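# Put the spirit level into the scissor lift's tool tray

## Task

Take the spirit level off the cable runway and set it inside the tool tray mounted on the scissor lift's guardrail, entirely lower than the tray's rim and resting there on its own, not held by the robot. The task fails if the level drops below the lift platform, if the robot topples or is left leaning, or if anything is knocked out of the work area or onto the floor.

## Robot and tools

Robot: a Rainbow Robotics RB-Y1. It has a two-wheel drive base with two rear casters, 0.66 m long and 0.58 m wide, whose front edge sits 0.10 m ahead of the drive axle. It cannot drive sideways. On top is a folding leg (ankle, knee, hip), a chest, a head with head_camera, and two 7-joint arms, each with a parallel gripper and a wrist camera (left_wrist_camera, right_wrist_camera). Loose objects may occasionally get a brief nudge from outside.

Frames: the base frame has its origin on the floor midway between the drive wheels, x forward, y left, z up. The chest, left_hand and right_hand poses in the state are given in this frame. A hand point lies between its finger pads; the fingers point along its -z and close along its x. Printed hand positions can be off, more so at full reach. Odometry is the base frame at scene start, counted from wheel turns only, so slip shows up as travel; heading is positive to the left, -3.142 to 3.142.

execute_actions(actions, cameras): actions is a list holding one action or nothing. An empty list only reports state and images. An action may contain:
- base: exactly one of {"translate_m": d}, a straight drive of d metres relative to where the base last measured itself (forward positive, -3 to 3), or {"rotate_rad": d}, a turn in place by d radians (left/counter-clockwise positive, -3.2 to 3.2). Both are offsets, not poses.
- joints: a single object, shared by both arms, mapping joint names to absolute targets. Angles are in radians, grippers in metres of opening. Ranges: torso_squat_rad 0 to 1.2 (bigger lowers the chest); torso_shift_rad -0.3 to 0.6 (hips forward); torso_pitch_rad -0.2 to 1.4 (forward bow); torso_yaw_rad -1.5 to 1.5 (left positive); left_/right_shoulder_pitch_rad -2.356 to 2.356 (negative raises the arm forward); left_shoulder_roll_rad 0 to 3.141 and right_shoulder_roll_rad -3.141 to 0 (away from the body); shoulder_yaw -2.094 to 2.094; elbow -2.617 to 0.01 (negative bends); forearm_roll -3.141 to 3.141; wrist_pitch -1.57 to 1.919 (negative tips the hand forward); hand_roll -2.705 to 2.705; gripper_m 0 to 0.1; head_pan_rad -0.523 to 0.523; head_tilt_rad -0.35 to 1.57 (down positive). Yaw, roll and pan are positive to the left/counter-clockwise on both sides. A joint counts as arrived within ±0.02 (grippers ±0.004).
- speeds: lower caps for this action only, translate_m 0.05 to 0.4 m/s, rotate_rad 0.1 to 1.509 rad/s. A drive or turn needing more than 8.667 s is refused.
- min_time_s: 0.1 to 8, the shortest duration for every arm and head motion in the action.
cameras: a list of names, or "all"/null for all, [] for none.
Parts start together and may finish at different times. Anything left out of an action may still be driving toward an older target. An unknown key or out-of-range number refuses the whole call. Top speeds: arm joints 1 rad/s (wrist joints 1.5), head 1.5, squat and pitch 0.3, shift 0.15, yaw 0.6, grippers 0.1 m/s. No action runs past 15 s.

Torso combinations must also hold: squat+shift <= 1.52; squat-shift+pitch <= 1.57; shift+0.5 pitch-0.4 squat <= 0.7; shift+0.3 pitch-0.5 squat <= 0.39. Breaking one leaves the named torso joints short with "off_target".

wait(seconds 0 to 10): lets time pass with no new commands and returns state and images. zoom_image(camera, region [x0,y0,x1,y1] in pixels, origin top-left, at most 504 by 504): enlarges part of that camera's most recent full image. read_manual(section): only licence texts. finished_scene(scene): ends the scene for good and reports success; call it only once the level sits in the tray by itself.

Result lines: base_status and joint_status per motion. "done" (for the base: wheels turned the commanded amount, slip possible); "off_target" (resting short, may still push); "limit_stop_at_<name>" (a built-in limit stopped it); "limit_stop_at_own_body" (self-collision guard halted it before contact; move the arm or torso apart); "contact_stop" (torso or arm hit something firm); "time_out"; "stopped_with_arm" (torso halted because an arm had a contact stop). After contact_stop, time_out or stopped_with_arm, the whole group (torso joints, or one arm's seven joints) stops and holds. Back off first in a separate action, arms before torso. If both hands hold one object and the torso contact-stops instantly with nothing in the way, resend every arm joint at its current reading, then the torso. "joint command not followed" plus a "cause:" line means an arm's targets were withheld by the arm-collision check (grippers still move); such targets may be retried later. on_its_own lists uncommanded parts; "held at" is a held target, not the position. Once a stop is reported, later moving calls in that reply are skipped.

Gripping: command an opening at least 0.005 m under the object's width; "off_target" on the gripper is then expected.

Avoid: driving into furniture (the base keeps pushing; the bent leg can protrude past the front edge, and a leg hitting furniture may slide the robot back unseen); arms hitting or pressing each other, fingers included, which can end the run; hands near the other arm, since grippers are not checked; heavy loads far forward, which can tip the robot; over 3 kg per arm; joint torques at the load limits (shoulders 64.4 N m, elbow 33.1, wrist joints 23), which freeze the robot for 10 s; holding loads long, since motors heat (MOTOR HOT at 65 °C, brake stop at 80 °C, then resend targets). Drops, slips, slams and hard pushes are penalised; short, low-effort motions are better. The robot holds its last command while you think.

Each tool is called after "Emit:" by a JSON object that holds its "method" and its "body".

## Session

Emit:
{"method": "execute_actions", "body": {"actions": []}}

Scene clock: 0.00 s.
base_odometry: x=+0.000 y=+0.000 heading=+0.000 (m, m, rad; odometry frame)
base_status: not commanded
joint_positions: torso_squat_rad=+0.350 torso_shift_rad=+0.000 torso_pitch_rad=+0.001 torso_yaw_rad=+0.000 left_shoulder_pitch_rad=-0.030 left_shoulder_roll_rad=+0.026 left_shoulder_yaw_rad=+0.009 left_elbow_rad=-0.140 left_forearm_roll_rad=-0.024 left_wrist_pitch_rad=-0.029 left_hand_roll_rad=-0.026 left_gripper_m=+0.101 right_shoulder_pitch_rad=+0.011 right_shoulder_roll_rad=-0.022 right_shoulder_yaw_rad=+0.023 right_elbow_rad=-0.209 right_forearm_roll_rad=+0.023 right_wrist_pitch_rad=-0.031 right_hand_roll_rad=+0.014 right_gripper_m=+0.099 head_pan_rad=+0.001 head_tilt_rad=+0.400
joint_status: not commanded
chest: x=-0.2276 y=-0.0009 z=+1.2476 quat_wxyz=(+1.000, +0.001, +0.001, +0.000) (m; base frame)
left_hand: x=-0.1317 y=+0.2394 z=+0.5694 quat_wxyz=(+0.995, +0.016, -0.098, -0.027) (m; base frame)
right_hand: x=-0.1273 y=-0.2341 z=+0.5695 quat_wxyz=(+0.993, -0.011, -0.114, +0.030) (m; base frame)
pictures: head_camera, left_wrist_camera, right_wrist_camera
Images, in order (width x height): head_camera 896x504, left_wrist_camera 644x364, right_wrist_camera 644x364.

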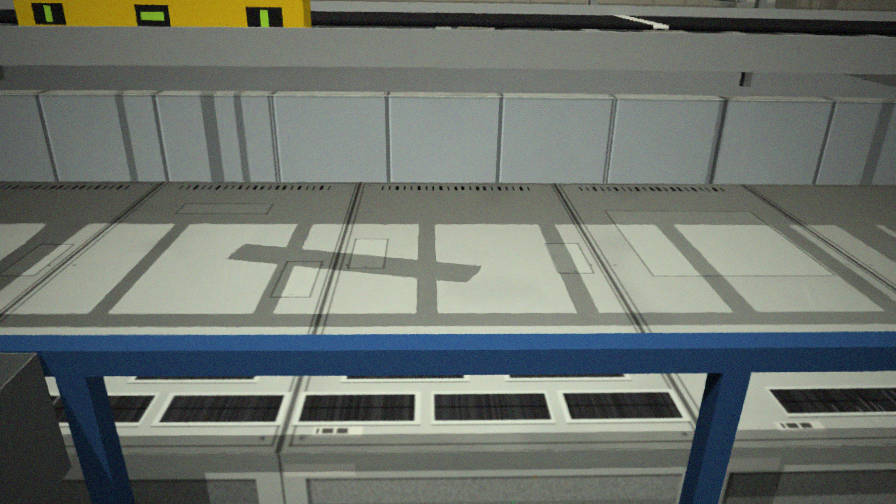

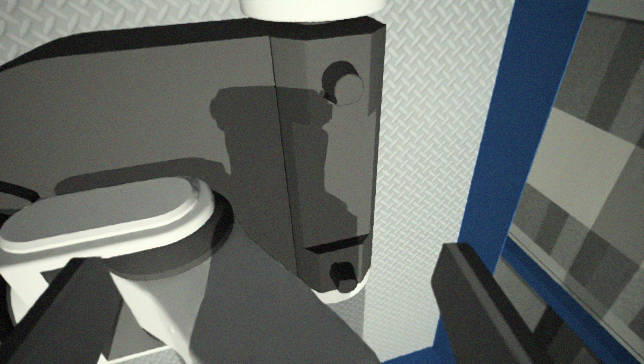

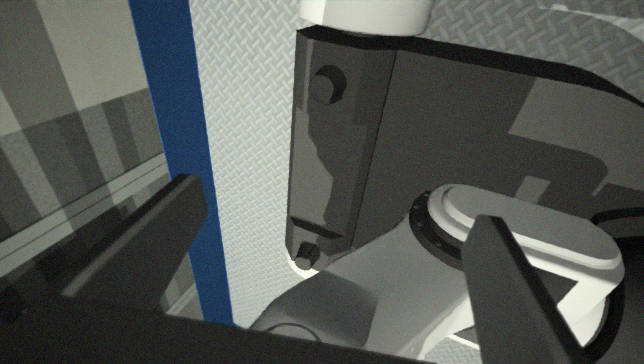

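Emit:
{"method": "execute_actions", "body": {"actions": [{"joints":{"left_shoulder_pitch_rad":0.7,"left_elbow_rad":-2.5,"left_wrist_pitch_rad":-1.0,"torso_squat_rad":0,"head_tilt_rad":0.15,"head_pan_rad":0.3,"right_shoulder_pitch_rad":0.3}}], "cameras": ["head_camera"]}}

Emit:
{"method": "execute_actions", "body": {"actions": [{"joints":{"left_shoulder_pitch_rad":-1.2,"left_wrist_pitch_rad":0.5,"head_tilt_rad":0.7,"head_pan_rad":0.52}}], "cameras": ["head_camera"]}}

Scene clock: 10.03 s.
base_odometry: x=+0.000 y=+0.000 heading=+0.000 (m, m, rad; odometry frame)
base_status: not commanded
joint_positions: torso_squat_rad=+0.000 torso_shift_rad=+0.000 torso_pitch_rad=+0.001 torso_yaw_rad=+0.000 left_shoulder_pitch_rad=+0.700 left_shoulder_roll_rad=+0.026 left_shoulder_yaw_rad=+0.009 left_elbow_rad=-2.500 left_forearm_roll_rad=-0.024 left_wrist_pitch_rad=-1.000 left_hand_roll_rad=-0.026 left_gripper_m=+0.101 right_shoulder_pitch_rad=+0.300 right_shoulder_roll_rad=-0.022 right_shoulder_yaw_rad=+0.023 right_elbow_rad=-0.209 right_forearm_roll_rad=+0.023 right_wrist_pitch_rad=-0.031 right_hand_roll_rad=+0.014 right_gripper_m=+0.099 head_pan_rad=+0.300 head_tilt_rad=+0.150
joint_status: all done
chest: x=-0.2276 y=-0.0009 z=+1.2899 quat_wxyz=(+1.000, +0.001, +0.001, +0.000) (m; base frame)
left_hand: x=-0.0514 y=+0.2500 z=+1.3921 quat_wxyz=(+0.152, +0.131, -0.979, -0.048) (m; base frame)
right_hand: x=-0.3363 y=-0.2338 z=+0.6130 quat_wxyz=(+1.000, -0.012, +0.022, -0.018) (m; base frame)
pictures: head_camera
Images, in order (width x height): head_camera 896x504.

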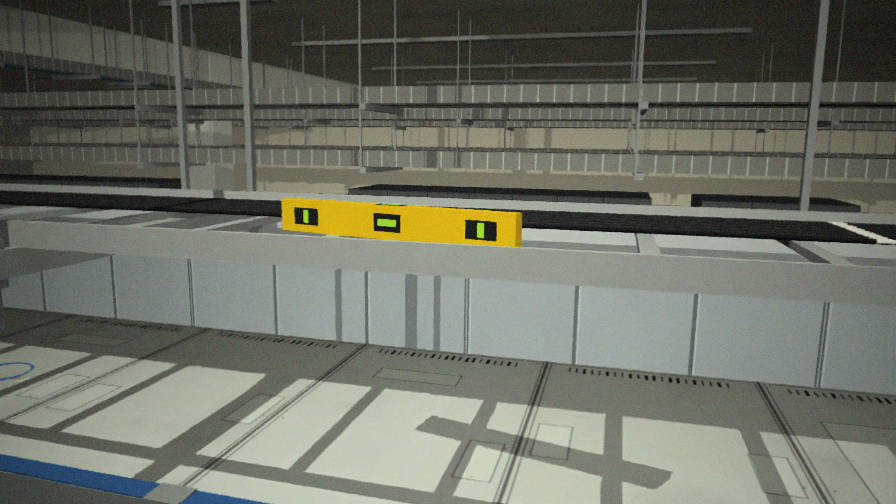

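Scene clock: 12.57 s.
base_odometry: x=+0.000 y=+0.000 heading=+0.000 (m, m, rad; odometry frame)
base_status: not commanded
joint_positions: torso_squat_rad=+0.000 torso_shift_rad=+0.000 torso_pitch_rad=+0.001 torso_yaw_rad=+0.000 left_shoulder_pitch_rad=-1.200 left_shoulder_roll_rad=+0.026 left_shoulder_yaw_rad=+0.009 left_elbow_rad=-2.500 left_forearm_roll_rad=-0.024 left_wrist_pitch_rad=+0.500 left_hand_roll_rad=-0.026 left_gripper_m=+0.101 right_shoulder_pitch_rad=+0.300 right_shoulder_roll_rad=-0.022 right_shoulder_yaw_rad=+0.023 right_elbow_rad=-0.209 right_forearm_roll_rad=+0.023 right_wrist_pitch_rad=-0.031 right_hand_roll_rad=+0.014 right_gripper_m=+0.099 head_pan_rad=+0.520 head_tilt_rad=+0.700
joint_status: all done
chest: x=-0.2276 y=-0.0009 z=+1.2899 quat_wxyz=(+1.000, +0.001, +0.001, +0.000) (m; base frame)
left_hand: x=-0.0793 y=+0.0920 z=+1.7408 quat_wxyz=(-0.003, -0.126, -0.987, -0.101) (m; base frame)
right_hand: x=-0.3362 y=-0.2337 z=+0.6130 quat_wxyz=(+1.000, -0.012, +0.022, -0.018) (m; base frame)
pictures: head_camera
Images, in order (width x height): head_camera 896x504.

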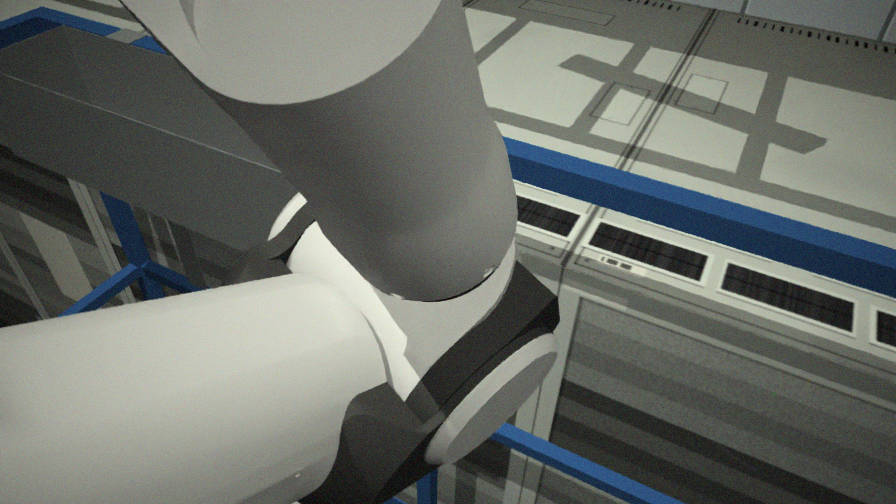

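Emit:
{"method": "execute_actions", "body": {"actions": [{"base":{"translate_m":0.08},"joints":{"left_shoulder_pitch_rad":-2.35,"left_shoulder_roll_rad":0.7,"left_elbow_rad":-0.3,"left_wrist_pitch_rad":1.9,"torso_shift_rad":0.39,"torso_yaw_rad":-0.2,"head_tilt_rad":0.2}}]}}

Scene clock: 20.27 s.
base_odometry: x=+0.080 y=+0.000 heading=+0.000 (m, m, rad; odometry frame)
base_status: done
joint_positions: torso_squat_rad=+0.000 torso_shift_rad=+0.390 torso_pitch_rad=+0.001 torso_yaw_rad=-0.200 left_shoulder_pitch_rad=-2.350 left_shoulder_roll_rad=+0.700 left_shoulder_yaw_rad=+0.009 left_elbow_rad=-0.300 left_forearm_roll_rad=-0.024 left_wrist_pitch_rad=+1.900 left_hand_roll_rad=-0.026 left_gripper_m=+0.101 right_shoulder_pitch_rad=+0.300 right_shoulder_roll_rad=-0.022 right_shoulder_yaw_rad=+0.023 right_elbow_rad=-0.209 right_forearm_roll_rad=+0.023 right_wrist_pitch_rad=-0.031 right_hand_roll_rad=+0.014 right_gripper_m=+0.099 head_pan_rad=+0.520 head_tilt_rad=+0.200
joint_status: all done
chest: x=+0.0385 y=-0.0009 z=+1.2374 quat_wxyz=(+0.995, +0.001, +0.001, -0.100) (m; base frame)
left_hand: x=+0.5480 y=+0.2139 z=+1.6008 quat_wxyz=(+0.919, +0.064, -0.389, -0.002) (m; base frame)
right_hand: x=-0.1143 y=-0.2077 z=+0.5605 quat_wxyz=(+0.993, -0.010, +0.024, -0.118) (m; base frame)
pictures: head_camera, left_wrist_camera, right_wrist_camera
Images, in order (width x height): head_camera 896x504, left_wrist_camera 644x364, right_wrist_camera 644x364.

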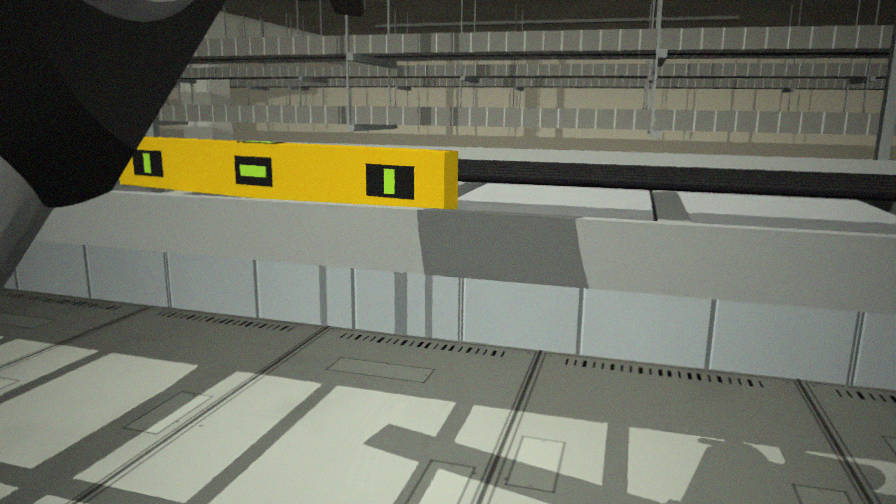

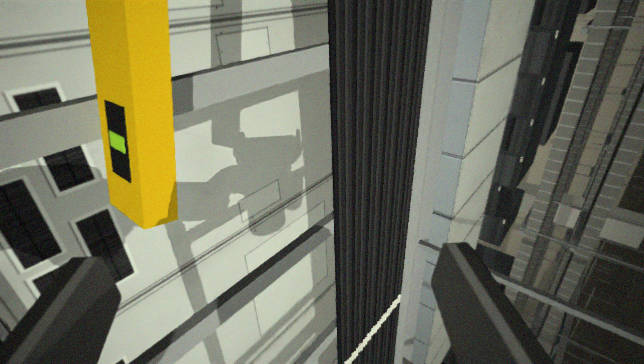

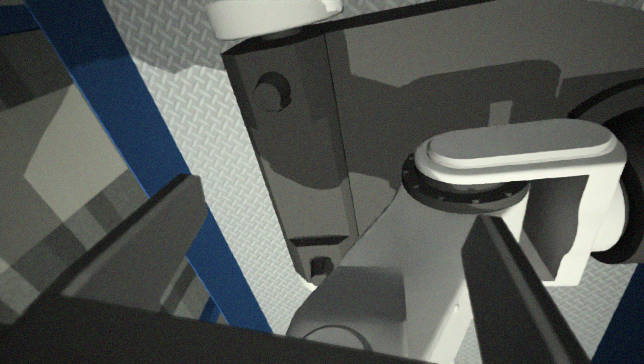

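Level at about x≈.52, y≈.32.

Emit:
{"method": "execute_actions", "body": {"actions": [{"joints":{"left_elbow_rad":-0.05,"torso_yaw_rad":0.0,"left_hand_roll_rad":-0.3}}], "cameras": ["head_camera","left_wrist_camera"]}}

Scene clock: 23.57 s.
base_odometry: x=+0.080 y=+0.000 heading=+0.000 (m, m, rad; odometry frame)
base_status: not commanded
joint_positions: torso_squat_rad=+0.000 torso_shift_rad=+0.390 torso_pitch_rad=+0.001 torso_yaw_rad=+0.000 left_shoulder_pitch_rad=-2.350 left_shoulder_roll_rad=+0.700 left_shoulder_yaw_rad=+0.009 left_elbow_rad=-0.050 left_forearm_roll_rad=-0.024 left_wrist_pitch_rad=+1.900 left_hand_roll_rad=-0.300 left_gripper_m=+0.101 right_shoulder_pitch_rad=+0.300 right_shoulder_roll_rad=-0.022 right_shoulder_yaw_rad=+0.023 right_elbow_rad=-0.209 right_forearm_roll_rad=+0.023 right_wrist_pitch_rad=-0.031 right_hand_roll_rad=+0.014 right_gripper_m=+0.099 head_pan_rad=+0.520 head_tilt_rad=+0.200
joint_status: all done
chest: x=+0.0384 y=-0.0009 z=+1.2374 quat_wxyz=(+1.000, +0.001, +0.001, +0.000) (m; base frame)
left_hand: x=+0.4984 y=+0.3188 z=+1.5247 quat_wxyz=(+0.960, +0.124, -0.249, -0.033) (m; base frame)
right_hand: x=-0.0700 y=-0.2337 z=+0.5604 quat_wxyz=(+1.000, -0.012, +0.022, -0.018) (m; base frame)
pictures: head_camera, left_wrist_camera
Images, in order (width x height): head_camera 896x504, left_wrist_camera 644x364.

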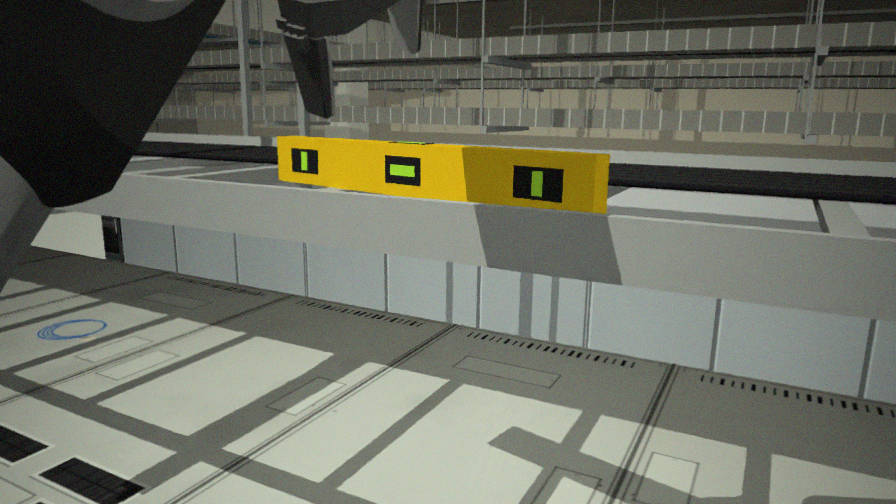

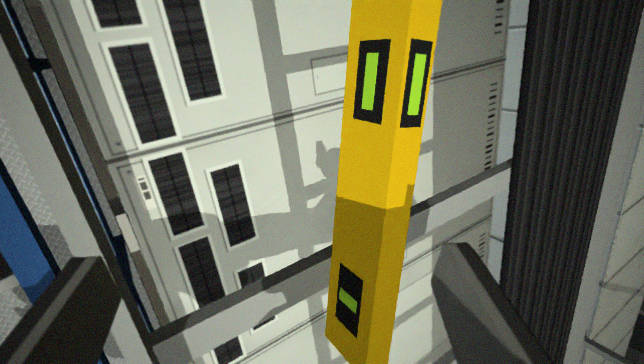

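Emit:
{"method": "execute_actions", "body": {"actions": [{"joints":{"torso_pitch_rad":0.13,"torso_shift_rad":0.35}}], "cameras": ["head_camera","left_wrist_camera"]}}

Scene clock: 27.93 s.
base_odometry: x=+0.080 y=+0.000 heading=+0.000 (m, m, rad; odometry frame)
base_status: not commanded
joint_positions: torso_squat_rad=+0.000 torso_shift_rad=+0.350 torso_pitch_rad=+0.130 torso_yaw_rad=+0.000 left_shoulder_pitch_rad=-2.350 left_shoulder_roll_rad=+0.700 left_shoulder_yaw_rad=+0.009 left_elbow_rad=-0.050 left_forearm_roll_rad=-0.024 left_wrist_pitch_rad=+1.900 left_hand_roll_rad=-0.300 left_gripper_m=+0.101 right_shoulder_pitch_rad=+0.300 right_shoulder_roll_rad=-0.022 right_shoulder_yaw_rad=+0.023 right_elbow_rad=-0.209 right_forearm_roll_rad=+0.023 right_wrist_pitch_rad=-0.031 right_hand_roll_rad=+0.014 right_gripper_m=+0.099 head_pan_rad=+0.520 head_tilt_rad=+0.200
joint_status: all done
chest: x=+0.0521 y=-0.0009 z=+1.2449 quat_wxyz=(+0.998, +0.001, +0.065, +0.000) (m; base frame)
left_hand: x=+0.5451 y=+0.3188 z=+1.4707 quat_wxyz=(+0.974, +0.122, -0.187, -0.041) (m; base frame)
right_hand: x=-0.1424 y=-0.2337 z=+0.5875 quat_wxyz=(+0.996, -0.013, +0.086, -0.017) (m; base frame)
pictures: head_camera, left_wrist_camera
Images, in order (width x height): head_camera 896x504, left_wrist_camera 644x364.

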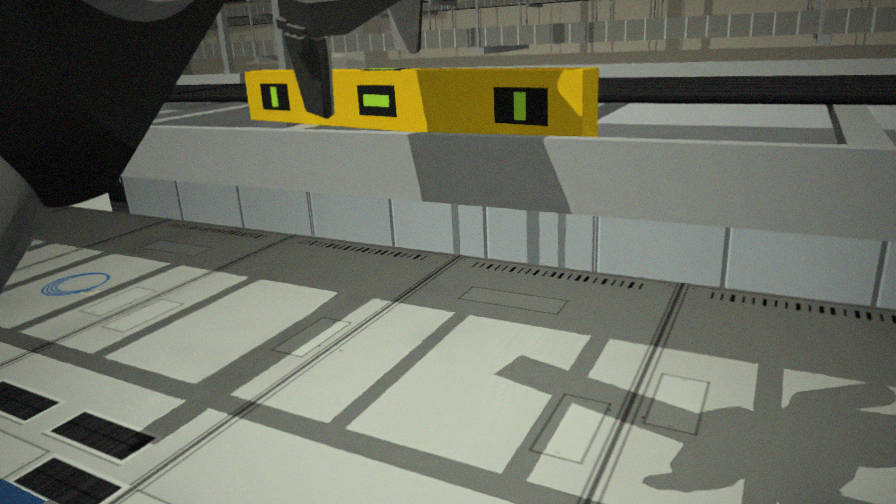

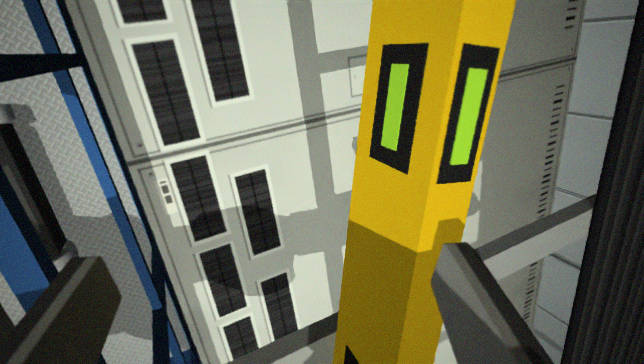

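Emit:
{"method": "execute_actions", "body": {"actions": [{"base":{"translate_m":0.03},"joints":{"left_shoulder_roll_rad":0.77,"left_hand_roll_rad":-0.42,"torso_squat_rad":0.06,"torso_shift_rad":0.38}}]}}

Scene clock: 32.10 s.
base_odometry: x=+0.110 y=+0.000 heading=+0.000 (m, m, rad; odometry frame)
base_status: done
joint_positions: torso_squat_rad=+0.060 torso_shift_rad=+0.380 torso_pitch_rad=+0.130 torso_yaw_rad=+0.000 left_shoulder_pitch_rad=-2.350 left_shoulder_roll_rad=+0.770 left_shoulder_yaw_rad=+0.009 left_elbow_rad=-0.050 left_forearm_roll_rad=-0.024 left_wrist_pitch_rad=+1.900 left_hand_roll_rad=-0.420 left_gripper_m=+0.101 right_shoulder_pitch_rad=+0.300 right_shoulder_roll_rad=-0.022 right_shoulder_yaw_rad=+0.023 right_elbow_rad=-0.209 right_forearm_roll_rad=+0.023 right_wrist_pitch_rad=-0.031 right_hand_roll_rad=+0.014 right_gripper_m=+0.099 head_pan_rad=+0.520 head_tilt_rad=+0.200
joint_status: all done
chest: x=+0.0713 y=-0.0009 z=+1.2362 quat_wxyz=(+0.998, +0.001, +0.065, +0.000) (m; base frame)
left_hand: x=+0.5557 y=+0.3502 z=+1.4653 quat_wxyz=(+0.973, +0.118, -0.186, -0.069) (m; base frame)
right_hand: x=-0.1232 y=-0.2337 z=+0.5788 quat_wxyz=(+0.996, -0.013, +0.086, -0.017) (m; base frame)
pictures: head_camera, left_wrist_camera, right_wrist_camera
Images, in order (width x height): head_camera 896x504, left_wrist_camera 644x364, right_wrist_camera 644x364.

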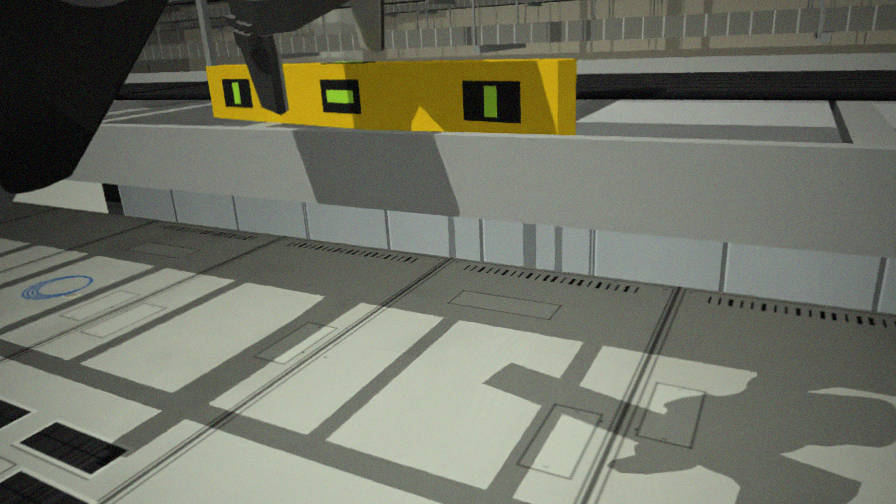

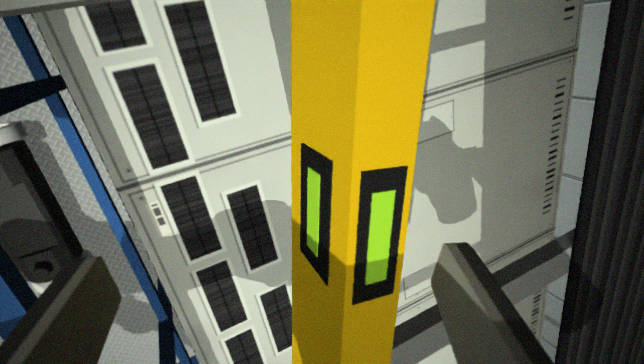

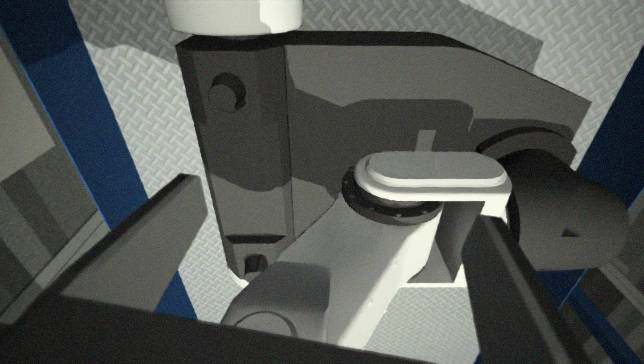

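Emit:
{"method": "execute_actions", "body": {"actions": [{"base":{"translate_m":0.012},"joints":{"torso_pitch_rad":0.21,"torso_shift_rad":0.355}}], "cameras": ["head_camera","left_wrist_camera"]}}

Scene clock: 35.73 s.
base_odometry: x=+0.122 y=+0.000 heading=+0.000 (m, m, rad; odometry frame)
base_status: done
joint_positions: torso_squat_rad=+0.060 torso_shift_rad=+0.355 torso_pitch_rad=+0.210 torso_yaw_rad=+0.000 left_shoulder_pitch_rad=-2.350 left_shoulder_roll_rad=+0.770 left_shoulder_yaw_rad=+0.009 left_elbow_rad=-0.050 left_forearm_roll_rad=-0.024 left_wrist_pitch_rad=+1.900 left_hand_roll_rad=-0.420 left_gripper_m=+0.101 right_shoulder_pitch_rad=+0.300 right_shoulder_roll_rad=-0.022 right_shoulder_yaw_rad=+0.023 right_elbow_rad=-0.209 right_forearm_roll_rad=+0.023 right_wrist_pitch_rad=-0.031 right_hand_roll_rad=+0.014 right_gripper_m=+0.099 head_pan_rad=+0.520 head_tilt_rad=+0.200
joint_status: all done
chest: x=+0.0793 y=-0.0009 z=+1.2383 quat_wxyz=(+0.995, +0.001, +0.105, +0.000) (m; base frame)
left_hand: x=+0.5804 y=+0.3502 z=+1.4281 quat_wxyz=(+0.980, +0.115, -0.147, -0.074) (m; base frame)
right_hand: x=-0.1669 y=-0.2337 z=+0.5985 quat_wxyz=(+0.992, -0.014, +0.126, -0.017) (m; base frame)
pictures: head_camera, left_wrist_camera
Images, in order (width x height): head_camera 896x504, left_wrist_camera 644x364.

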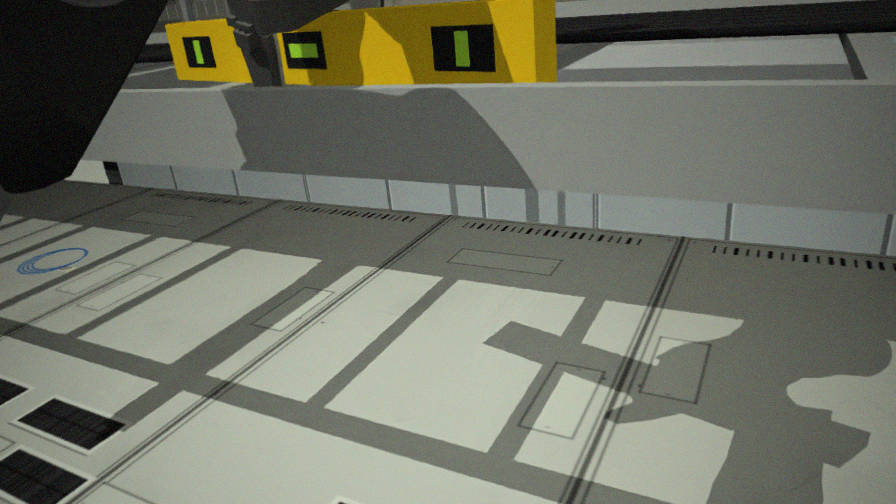

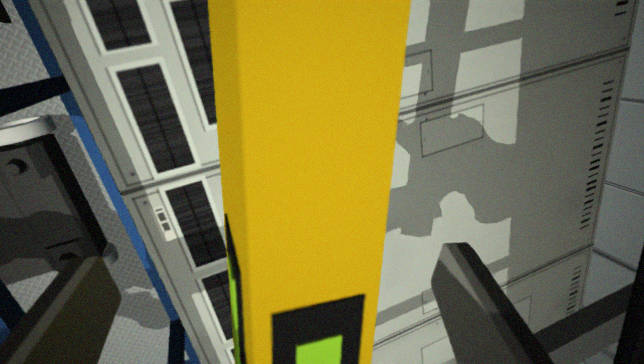

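Emit:
{"method": "execute_actions", "body": {"actions": [{"joints":{"left_gripper_m":0.0}}], "cameras": []}}

Emit:
{"method": "execute_actions", "body": {"actions": [{"joints":{"torso_pitch_rad":-0.05}}], "cameras": []}}

Emit:
{"method": "execute_actions", "body": {"actions": [{"joints":{"torso_shift_rad":0.2,"torso_yaw_rad":0.3,"left_shoulder_roll_rad":1.2,"left_hand_roll_rad":-1.1}}], "cameras": []}}

Emit:
{"method": "execute_actions", "body": {"actions": [{"joints":{"torso_pitch_rad":0,"torso_shift_rad":0.4,"torso_squat_rad":0.6,"left_shoulder_pitch_rad":-1.8,"left_elbow_rad":-0.17,"left_forearm_roll_rad":0,"head_tilt_rad":0.6},"min_time_s":2}], "cameras": ["head_camera","left_wrist_camera"]}}

Scene clock: 45.17 s.
base_odometry: x=+0.122 y=+0.000 heading=+0.000 (m, m, rad; odometry frame)
base_status: not commanded
joint_positions: torso_squat_rad=+0.060 torso_shift_rad=+0.355 torso_pitch_rad=+0.210 torso_yaw_rad=+0.000 left_shoulder_pitch_rad=-2.350 left_shoulder_roll_rad=+0.770 left_shoulder_yaw_rad=+0.009 left_elbow_rad=-0.050 left_forearm_roll_rad=-0.024 left_wrist_pitch_rad=+1.900 left_hand_roll_rad=-0.420 left_gripper_m=+0.022 right_shoulder_pitch_rad=+0.300 right_shoulder_roll_rad=-0.022 right_shoulder_yaw_rad=+0.023 right_elbow_rad=-0.209 right_forearm_roll_rad=+0.023 right_wrist_pitch_rad=-0.031 right_hand_roll_rad=+0.014 right_gripper_m=+0.099 head_pan_rad=+0.520 head_tilt_rad=+0.200
joint_status: left_gripper_m off_target (ended at +0.022, target +0.000)
chest: x=+0.0793 y=-0.0009 z=+1.2383 quat_wxyz=(+0.995, +0.001, +0.105, +0.000) (m; base frame)
left_hand: x=+0.5804 y=+0.3502 z=+1.4281 quat_wxyz=(+0.980, +0.115, -0.147, -0.074) (m; base frame)
right_hand: x=-0.1669 y=-0.2337 z=+0.5985 quat_wxyz=(+0.992, -0.014, +0.126, -0.017) (m; base frame)
pictures: none
No camera images: the call's "cameras" was empty. Leave "cameras" out to get every camera's image.

Scene clock: 46.83 s.
base_odometry: x=+0.122 y=+0.000 heading=+0.000 (m, m, rad; odometry frame)
base_status: not commanded
joint_positions: torso_squat_rad=+0.060 torso_shift_rad=+0.355 torso_pitch_rad=-0.050 torso_yaw_rad=+0.000 left_shoulder_pitch_rad=-2.350 left_shoulder_roll_rad=+0.770 left_shoulder_yaw_rad=+0.009 left_elbow_rad=-0.050 left_forearm_roll_rad=-0.024 left_wrist_pitch_rad=+1.900 left_hand_roll_rad=-0.420 left_gripper_m=+0.022 right_shoulder_pitch_rad=+0.300 right_shoulder_roll_rad=-0.022 right_shoulder_yaw_rad=+0.023 right_elbow_rad=-0.209 right_forearm_roll_rad=+0.023 right_wrist_pitch_rad=-0.031 right_hand_roll_rad=+0.014 right_gripper_m=+0.099 head_pan_rad=+0.520 head_tilt_rad=+0.200
joint_status: all done
chest: x=-0.0007 y=-0.0009 z=+1.2447 quat_wxyz=(+1.000, +0.001, -0.025, +0.000) (m; base frame)
left_hand: x=+0.4349 y=+0.3501 z=+1.5568 quat_wxyz=(+0.952, +0.124, -0.273, -0.058) (m; base frame)
right_hand: x=-0.0742 y=-0.2337 z=+0.5631 quat_wxyz=(+1.000, -0.012, -0.003, -0.018) (m; base frame)
pictures: none
No camera images: the call's "cameras" was empty. Leave "cameras" out to get every camera's image.

Scene clock: 48.67 s.
base_odometry: x=+0.122 y=+0.000 heading=+0.000 (m, m, rad; odometry frame)
base_status: not commanded
joint_positions: torso_squat_rad=+0.060 torso_shift_rad=+0.200 torso_pitch_rad=-0.050 torso_yaw_rad=+0.300 left_shoulder_pitch_rad=-2.350 left_shoulder_roll_rad=+1.200 left_shoulder_yaw_rad=+0.009 left_elbow_rad=-0.050 left_forearm_roll_rad=-0.024 left_wrist_pitch_rad=+1.900 left_hand_roll_rad=-1.100 left_gripper_m=+0.022 right_shoulder_pitch_rad=+0.300 right_shoulder_roll_rad=-0.021 right_shoulder_yaw_rad=+0.023 right_elbow_rad=-0.209 right_forearm_roll_rad=+0.023 right_wrist_pitch_rad=-0.031 right_hand_roll_rad=+0.014 right_gripper_m=+0.099 head_pan_rad=+0.520 head_tilt_rad=+0.200
joint_status: all done
chest: x=-0.1047 y=-0.0009 z=+1.2744 quat_wxyz=(+0.988, -0.003, -0.025, +0.149) (m; base frame)
left_hand: x=+0.0736 y=+0.6140 z=+1.5492 quat_wxyz=(+0.950, +0.148, -0.269, -0.057) (m; base frame)
right_hand: x=-0.1045 y=-0.2551 z=+0.5964 quat_wxyz=(+0.991, -0.019, -0.006, +0.131) (m; base frame)
pictures: none
No camera images: the call's "cameras" was empty. Leave "cameras" out to get every camera's image.

Scene clock: 51.33 s.
base_odometry: x=+0.122 y=+0.000 heading=+0.000 (m, m, rad; odometry frame)
base_status: not commanded
joint_positions: torso_squat_rad=+0.600 torso_shift_rad=+0.400 torso_pitch_rad=+0.000 torso_yaw_rad=+0.300 left_shoulder_pitch_rad=-1.800 left_shoulder_roll_rad=+1.200 left_shoulder_yaw_rad=+0.009 left_elbow_rad=-0.170 left_forearm_roll_rad=+0.000 left_wrist_pitch_rad=+1.900 left_hand_roll_rad=-1.100 left_gripper_m=+0.022 right_shoulder_pitch_rad=+0.300 right_shoulder_roll_rad=-0.022 right_shoulder_yaw_rad=+0.023 right_elbow_rad=-0.209 right_forearm_roll_rad=+0.023 right_wrist_pitch_rad=-0.031 right_hand_roll_rad=+0.014 right_gripper_m=+0.099 head_pan_rad=+0.520 head_tilt_rad=+0.600
joint_status: all done
chest: x=-0.0030 y=-0.0008 z=+1.1221 quat_wxyz=(+0.989, +0.001, +0.000, +0.149) (m; base frame)
left_hand: x=+0.1637 y=+0.6849 z=+1.2324 quat_wxyz=(+0.992, +0.125, -0.030, +0.007) (m; base frame)
right_hand: x=-0.0367 y=-0.2550 z=+0.4449 quat_wxyz=(+0.991, -0.015, +0.019, +0.131) (m; base frame)
pictures: head_camera, left_wrist_camera
Images, in order (width x height): head_camera 896x504, left_wrist_camera 644x364.

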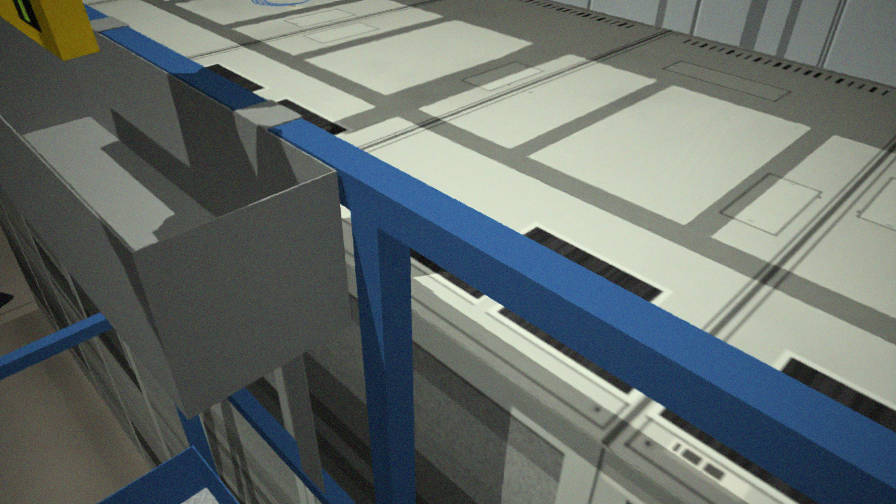

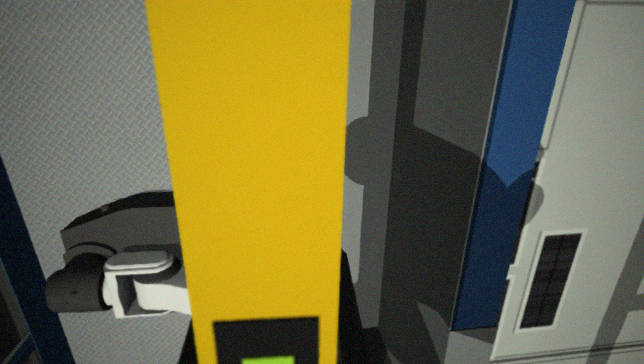

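Emit:
{"method": "execute_actions", "body": {"actions": [{"joints":{"torso_shift_rad":0.515,"torso_squat_rad":0.715,"head_tilt_rad":0.35}}], "cameras": ["head_camera","left_wrist_camera"]}}

Scene clock: 55.67 s.
base_odometry: x=+0.122 y=+0.000 heading=+0.000 (m, m, rad; odometry frame)
base_status: not commanded
joint_positions: torso_squat_rad=+0.715 torso_shift_rad=+0.515 torso_pitch_rad=+0.000 torso_yaw_rad=+0.300 left_shoulder_pitch_rad=-1.800 left_shoulder_roll_rad=+1.200 left_shoulder_yaw_rad=+0.009 left_elbow_rad=-0.170 left_forearm_roll_rad=+0.000 left_wrist_pitch_rad=+1.900 left_hand_roll_rad=-1.100 left_gripper_m=+0.022 right_shoulder_pitch_rad=+0.300 right_shoulder_roll_rad=-0.022 right_shoulder_yaw_rad=+0.023 right_elbow_rad=-0.209 right_forearm_roll_rad=+0.023 right_wrist_pitch_rad=-0.031 right_hand_roll_rad=+0.014 right_gripper_m=+0.099 head_pan_rad=+0.520 head_tilt_rad=+0.350
joint_status: all done
chest: x=+0.0324 y=-0.0007 z=+1.0499 quat_wxyz=(+0.989, +0.001, +0.000, +0.149) (m; base frame)
left_hand: x=+0.1991 y=+0.6849 z=+1.1603 quat_wxyz=(+0.992, +0.125, -0.030, +0.007) (m; base frame)
right_hand: x=-0.0014 y=-0.2549 z=+0.3728 quat_wxyz=(+0.991, -0.015, +0.019, +0.131) (m; base frame)
pictures: head_camera, left_wrist_camera
Images, in order (width x height): head_camera 896x504, left_wrist_camera 644x364.

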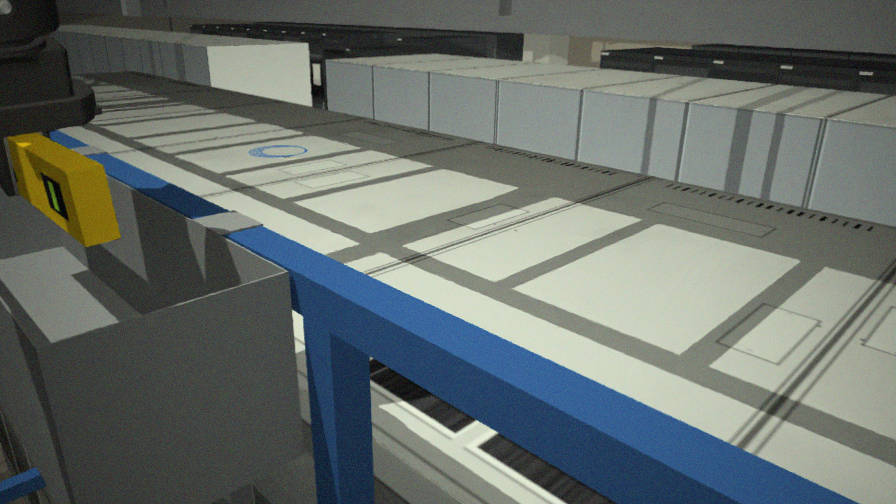

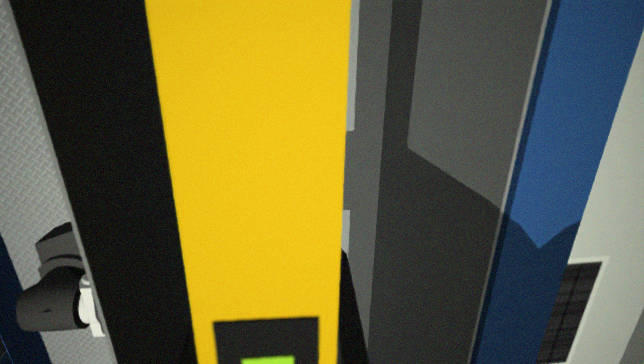

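Emit:
{"method": "execute_actions", "body": {"actions": [{"joints":{"torso_shift_rad":0.217,"torso_squat_rad":0.75,"head_tilt_rad":0.5}}], "cameras": ["head_camera"]}}

Emit:
{"method": "execute_actions", "body": {"actions": [{"joints":{"torso_yaw_rad":0.05,"left_hand_roll_rad":-0.85}}], "cameras": ["left_wrist_camera"]}}

Scene clock: 63.67 s.
base_odometry: x=+0.122 y=+0.000 heading=+0.000 (m, m, rad; odometry frame)
base_status: not commanded
joint_positions: torso_squat_rad=+0.750 torso_shift_rad=+0.217 torso_pitch_rad=+0.000 torso_yaw_rad=+0.300 left_shoulder_pitch_rad=-1.800 left_shoulder_roll_rad=+1.200 left_shoulder_yaw_rad=+0.009 left_elbow_rad=-0.170 left_forearm_roll_rad=+0.000 left_wrist_pitch_rad=+1.900 left_hand_roll_rad=-1.100 left_gripper_m=+0.022 right_shoulder_pitch_rad=+0.300 right_shoulder_roll_rad=-0.022 right_shoulder_yaw_rad=+0.023 right_elbow_rad=-0.209 right_forearm_roll_rad=+0.023 right_wrist_pitch_rad=-0.031 right_hand_roll_rad=+0.014 right_gripper_m=+0.099 head_pan_rad=+0.520 head_tilt_rad=+0.500
joint_status: all done
chest: x=-0.1178 y=-0.0008 z=+1.0901 quat_wxyz=(+0.989, +0.001, +0.000, +0.149) (m; base frame)
left_hand: x=+0.0490 y=+0.6849 z=+1.2005 quat_wxyz=(+0.992, +0.125, -0.030, +0.007) (m; base frame)
right_hand: x=-0.1514 y=-0.2550 z=+0.4130 quat_wxyz=(+0.991, -0.015, +0.019, +0.131) (m; base frame)
pictures: head_camera
Images, in order (width x height): head_camera 896x504.

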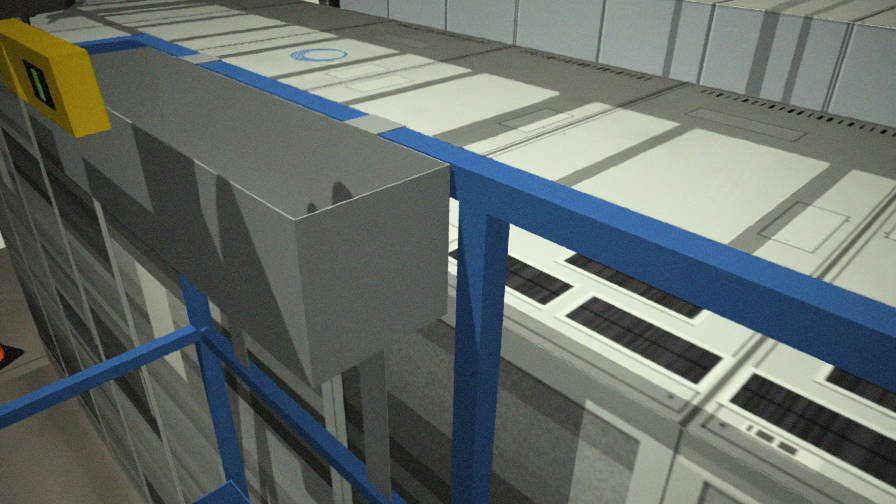

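Scene clock: 64.87 s.
base_odometry: x=+0.122 y=+0.000 heading=+0.000 (m, m, rad; odometry frame)
base_status: not commanded
joint_positions: torso_squat_rad=+0.750 torso_shift_rad=+0.217 torso_pitch_rad=+0.000 torso_yaw_rad=+0.050 left_shoulder_pitch_rad=-1.800 left_shoulder_roll_rad=+1.200 left_shoulder_yaw_rad=+0.009 left_elbow_rad=-0.170 left_forearm_roll_rad=+0.000 left_wrist_pitch_rad=+1.900 left_hand_roll_rad=-0.850 left_gripper_m=+0.022 right_shoulder_pitch_rad=+0.300 right_shoulder_roll_rad=-0.022 right_shoulder_yaw_rad=+0.023 right_elbow_rad=-0.209 right_forearm_roll_rad=+0.023 right_wrist_pitch_rad=-0.031 right_hand_roll_rad=+0.014 right_gripper_m=+0.099 head_pan_rad=+0.520 head_tilt_rad=+0.500
joint_status: all done
chest: x=-0.1177 y=-0.0008 z=+1.0901 quat_wxyz=(+1.000, +0.001, +0.000, +0.025) (m; base frame)
left_hand: x=+0.2137 y=+0.6222 z=+1.2003 quat_wxyz=(+0.992, +0.114, -0.060, +0.006) (m; base frame)
right_hand: x=-0.2135 y=-0.2387 z=+0.4130 quat_wxyz=(+1.000, -0.013, +0.021, +0.007) (m; base frame)
pictures: left_wrist_camera
Images, in order (width x height): left_wrist_camera 644x364.

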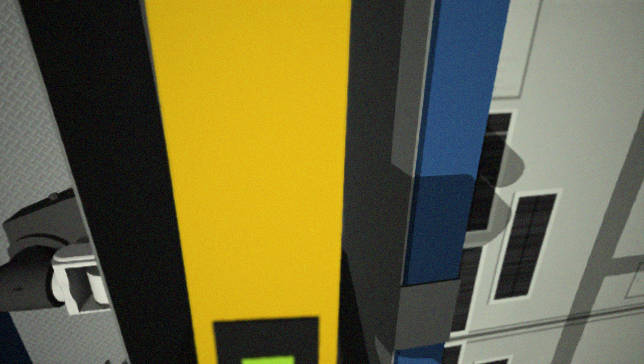

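Emit:
{"method": "execute_actions", "body": {"actions": [{"joints":{"torso_shift_rad":0.26,"torso_squat_rad":0.947}}], "cameras": ["left_wrist_camera"]}}

Emit:
{"method": "execute_actions", "body": {"actions": [{"joints":{"left_gripper_m":0.06}}], "cameras": []}}

Emit:
{"method": "execute_actions", "body": {"actions": [{"joints":{"torso_shift_rad":0.217,"torso_squat_rad":0.75}}], "cameras": ["left_wrist_camera"]}}

Scene clock: 71.10 s.
base_odometry: x=+0.122 y=+0.000 heading=+0.000 (m, m, rad; odometry frame)
base_status: not commanded
joint_positions: torso_squat_rad=+0.947 torso_shift_rad=+0.260 torso_pitch_rad=+0.000 torso_yaw_rad=+0.050 left_shoulder_pitch_rad=-1.800 left_shoulder_roll_rad=+1.200 left_shoulder_yaw_rad=+0.009 left_elbow_rad=-0.170 left_forearm_roll_rad=+0.000 left_wrist_pitch_rad=+1.900 left_hand_roll_rad=-0.850 left_gripper_m=+0.022 right_shoulder_pitch_rad=+0.300 right_shoulder_roll_rad=-0.022 right_shoulder_yaw_rad=+0.023 right_elbow_rad=-0.209 right_forearm_roll_rad=+0.023 right_wrist_pitch_rad=-0.031 right_hand_roll_rad=+0.014 right_gripper_m=+0.099 head_pan_rad=+0.520 head_tilt_rad=+0.500
joint_status: all done
chest: x=-0.1229 y=-0.0007 z=+0.9851 quat_wxyz=(+1.000, +0.001, +0.000, +0.025) (m; base frame)
left_hand: x=+0.2085 y=+0.6223 z=+1.0954 quat_wxyz=(+0.992, +0.114, -0.060, +0.006) (m; base frame)
right_hand: x=-0.2187 y=-0.2386 z=+0.3080 quat_wxyz=(+1.000, -0.013, +0.021, +0.007) (m; base frame)
pictures: left_wrist_camera
Images, in order (width x height): left_wrist_camera 644x364.

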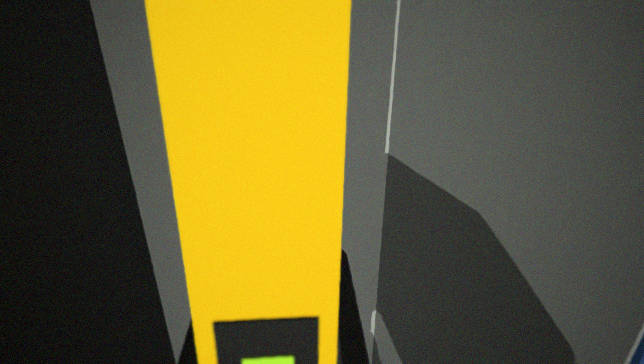

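Scene clock: 72.17 s.
base_odometry: x=+0.122 y=+0.000 heading=+0.000 (m, m, rad; odometry frame)
base_status: not commanded
joint_positions: torso_squat_rad=+0.947 torso_shift_rad=+0.260 torso_pitch_rad=+0.000 torso_yaw_rad=+0.050 left_shoulder_pitch_rad=-1.800 left_shoulder_roll_rad=+1.200 left_shoulder_yaw_rad=+0.009 left_elbow_rad=-0.170 left_forearm_roll_rad=+0.000 left_wrist_pitch_rad=+1.900 left_hand_roll_rad=-0.850 left_gripper_m=+0.060 right_shoulder_pitch_rad=+0.300 right_shoulder_roll_rad=-0.022 right_shoulder_yaw_rad=+0.023 right_elbow_rad=-0.209 right_forearm_roll_rad=+0.023 right_wrist_pitch_rad=-0.031 right_hand_roll_rad=+0.014 right_gripper_m=+0.099 head_pan_rad=+0.520 head_tilt_rad=+0.500
joint_status: all done
chest: x=-0.1229 y=-0.0007 z=+0.9851 quat_wxyz=(+1.000, +0.001, +0.000, +0.025) (m; base frame)
left_hand: x=+0.2085 y=+0.6223 z=+1.0954 quat_wxyz=(+0.992, +0.114, -0.060, +0.006) (m; base frame)
right_hand: x=-0.2187 y=-0.2386 z=+0.3080 quat_wxyz=(+1.000, -0.013, +0.021, +0.007) (m; base frame)
pictures: none
No camera images: the call's "cameras" was empty. Leave "cameras" out to get every camera's image.

Scene clock: 73.63 s.
base_odometry: x=+0.122 y=+0.000 heading=+0.000 (m, m, rad; odometry frame)
base_status: not commanded
joint_positions: torso_squat_rad=+0.750 torso_shift_rad=+0.217 torso_pitch_rad=+0.000 torso_yaw_rad=+0.050 left_shoulder_pitch_rad=-1.800 left_shoulder_roll_rad=+1.200 left_shoulder_yaw_rad=+0.009 left_elbow_rad=-0.170 left_forearm_roll_rad=+0.000 left_wrist_pitch_rad=+1.900 left_hand_roll_rad=-0.850 left_gripper_m=+0.060 right_shoulder_pitch_rad=+0.300 right_shoulder_roll_rad=-0.022 right_shoulder_yaw_rad=+0.023 right_elbow_rad=-0.209 right_forearm_roll_rad=+0.023 right_wrist_pitch_rad=-0.031 right_hand_roll_rad=+0.014 right_gripper_m=+0.099 head_pan_rad=+0.520 head_tilt_rad=+0.500
joint_status: all done
chest: x=-0.1177 y=-0.0008 z=+1.0901 quat_wxyz=(+1.000, +0.001, +0.000, +0.025) (m; base frame)
left_hand: x=+0.2137 y=+0.6222 z=+1.2004 quat_wxyz=(+0.992, +0.114, -0.060, +0.006) (m; base frame)
right_hand: x=-0.2136 y=-0.2387 z=+0.4130 quat_wxyz=(+1.000, -0.013, +0.021, +0.007) (m; base frame)
pictures: left_wrist_camera
Images, in order (width x height): left_wrist_camera 644x364.

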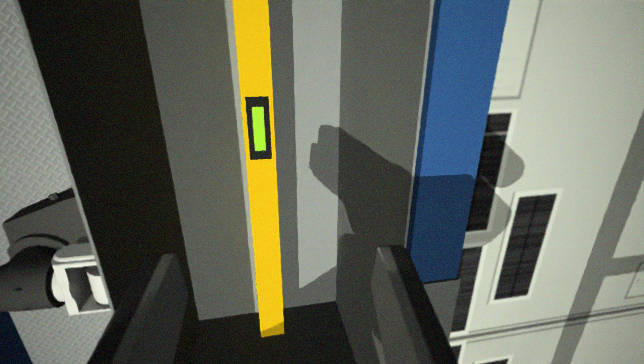

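Emit:
{"method": "finished_scene", "body": {"scene": 2}}

The scene is finished: the task was done.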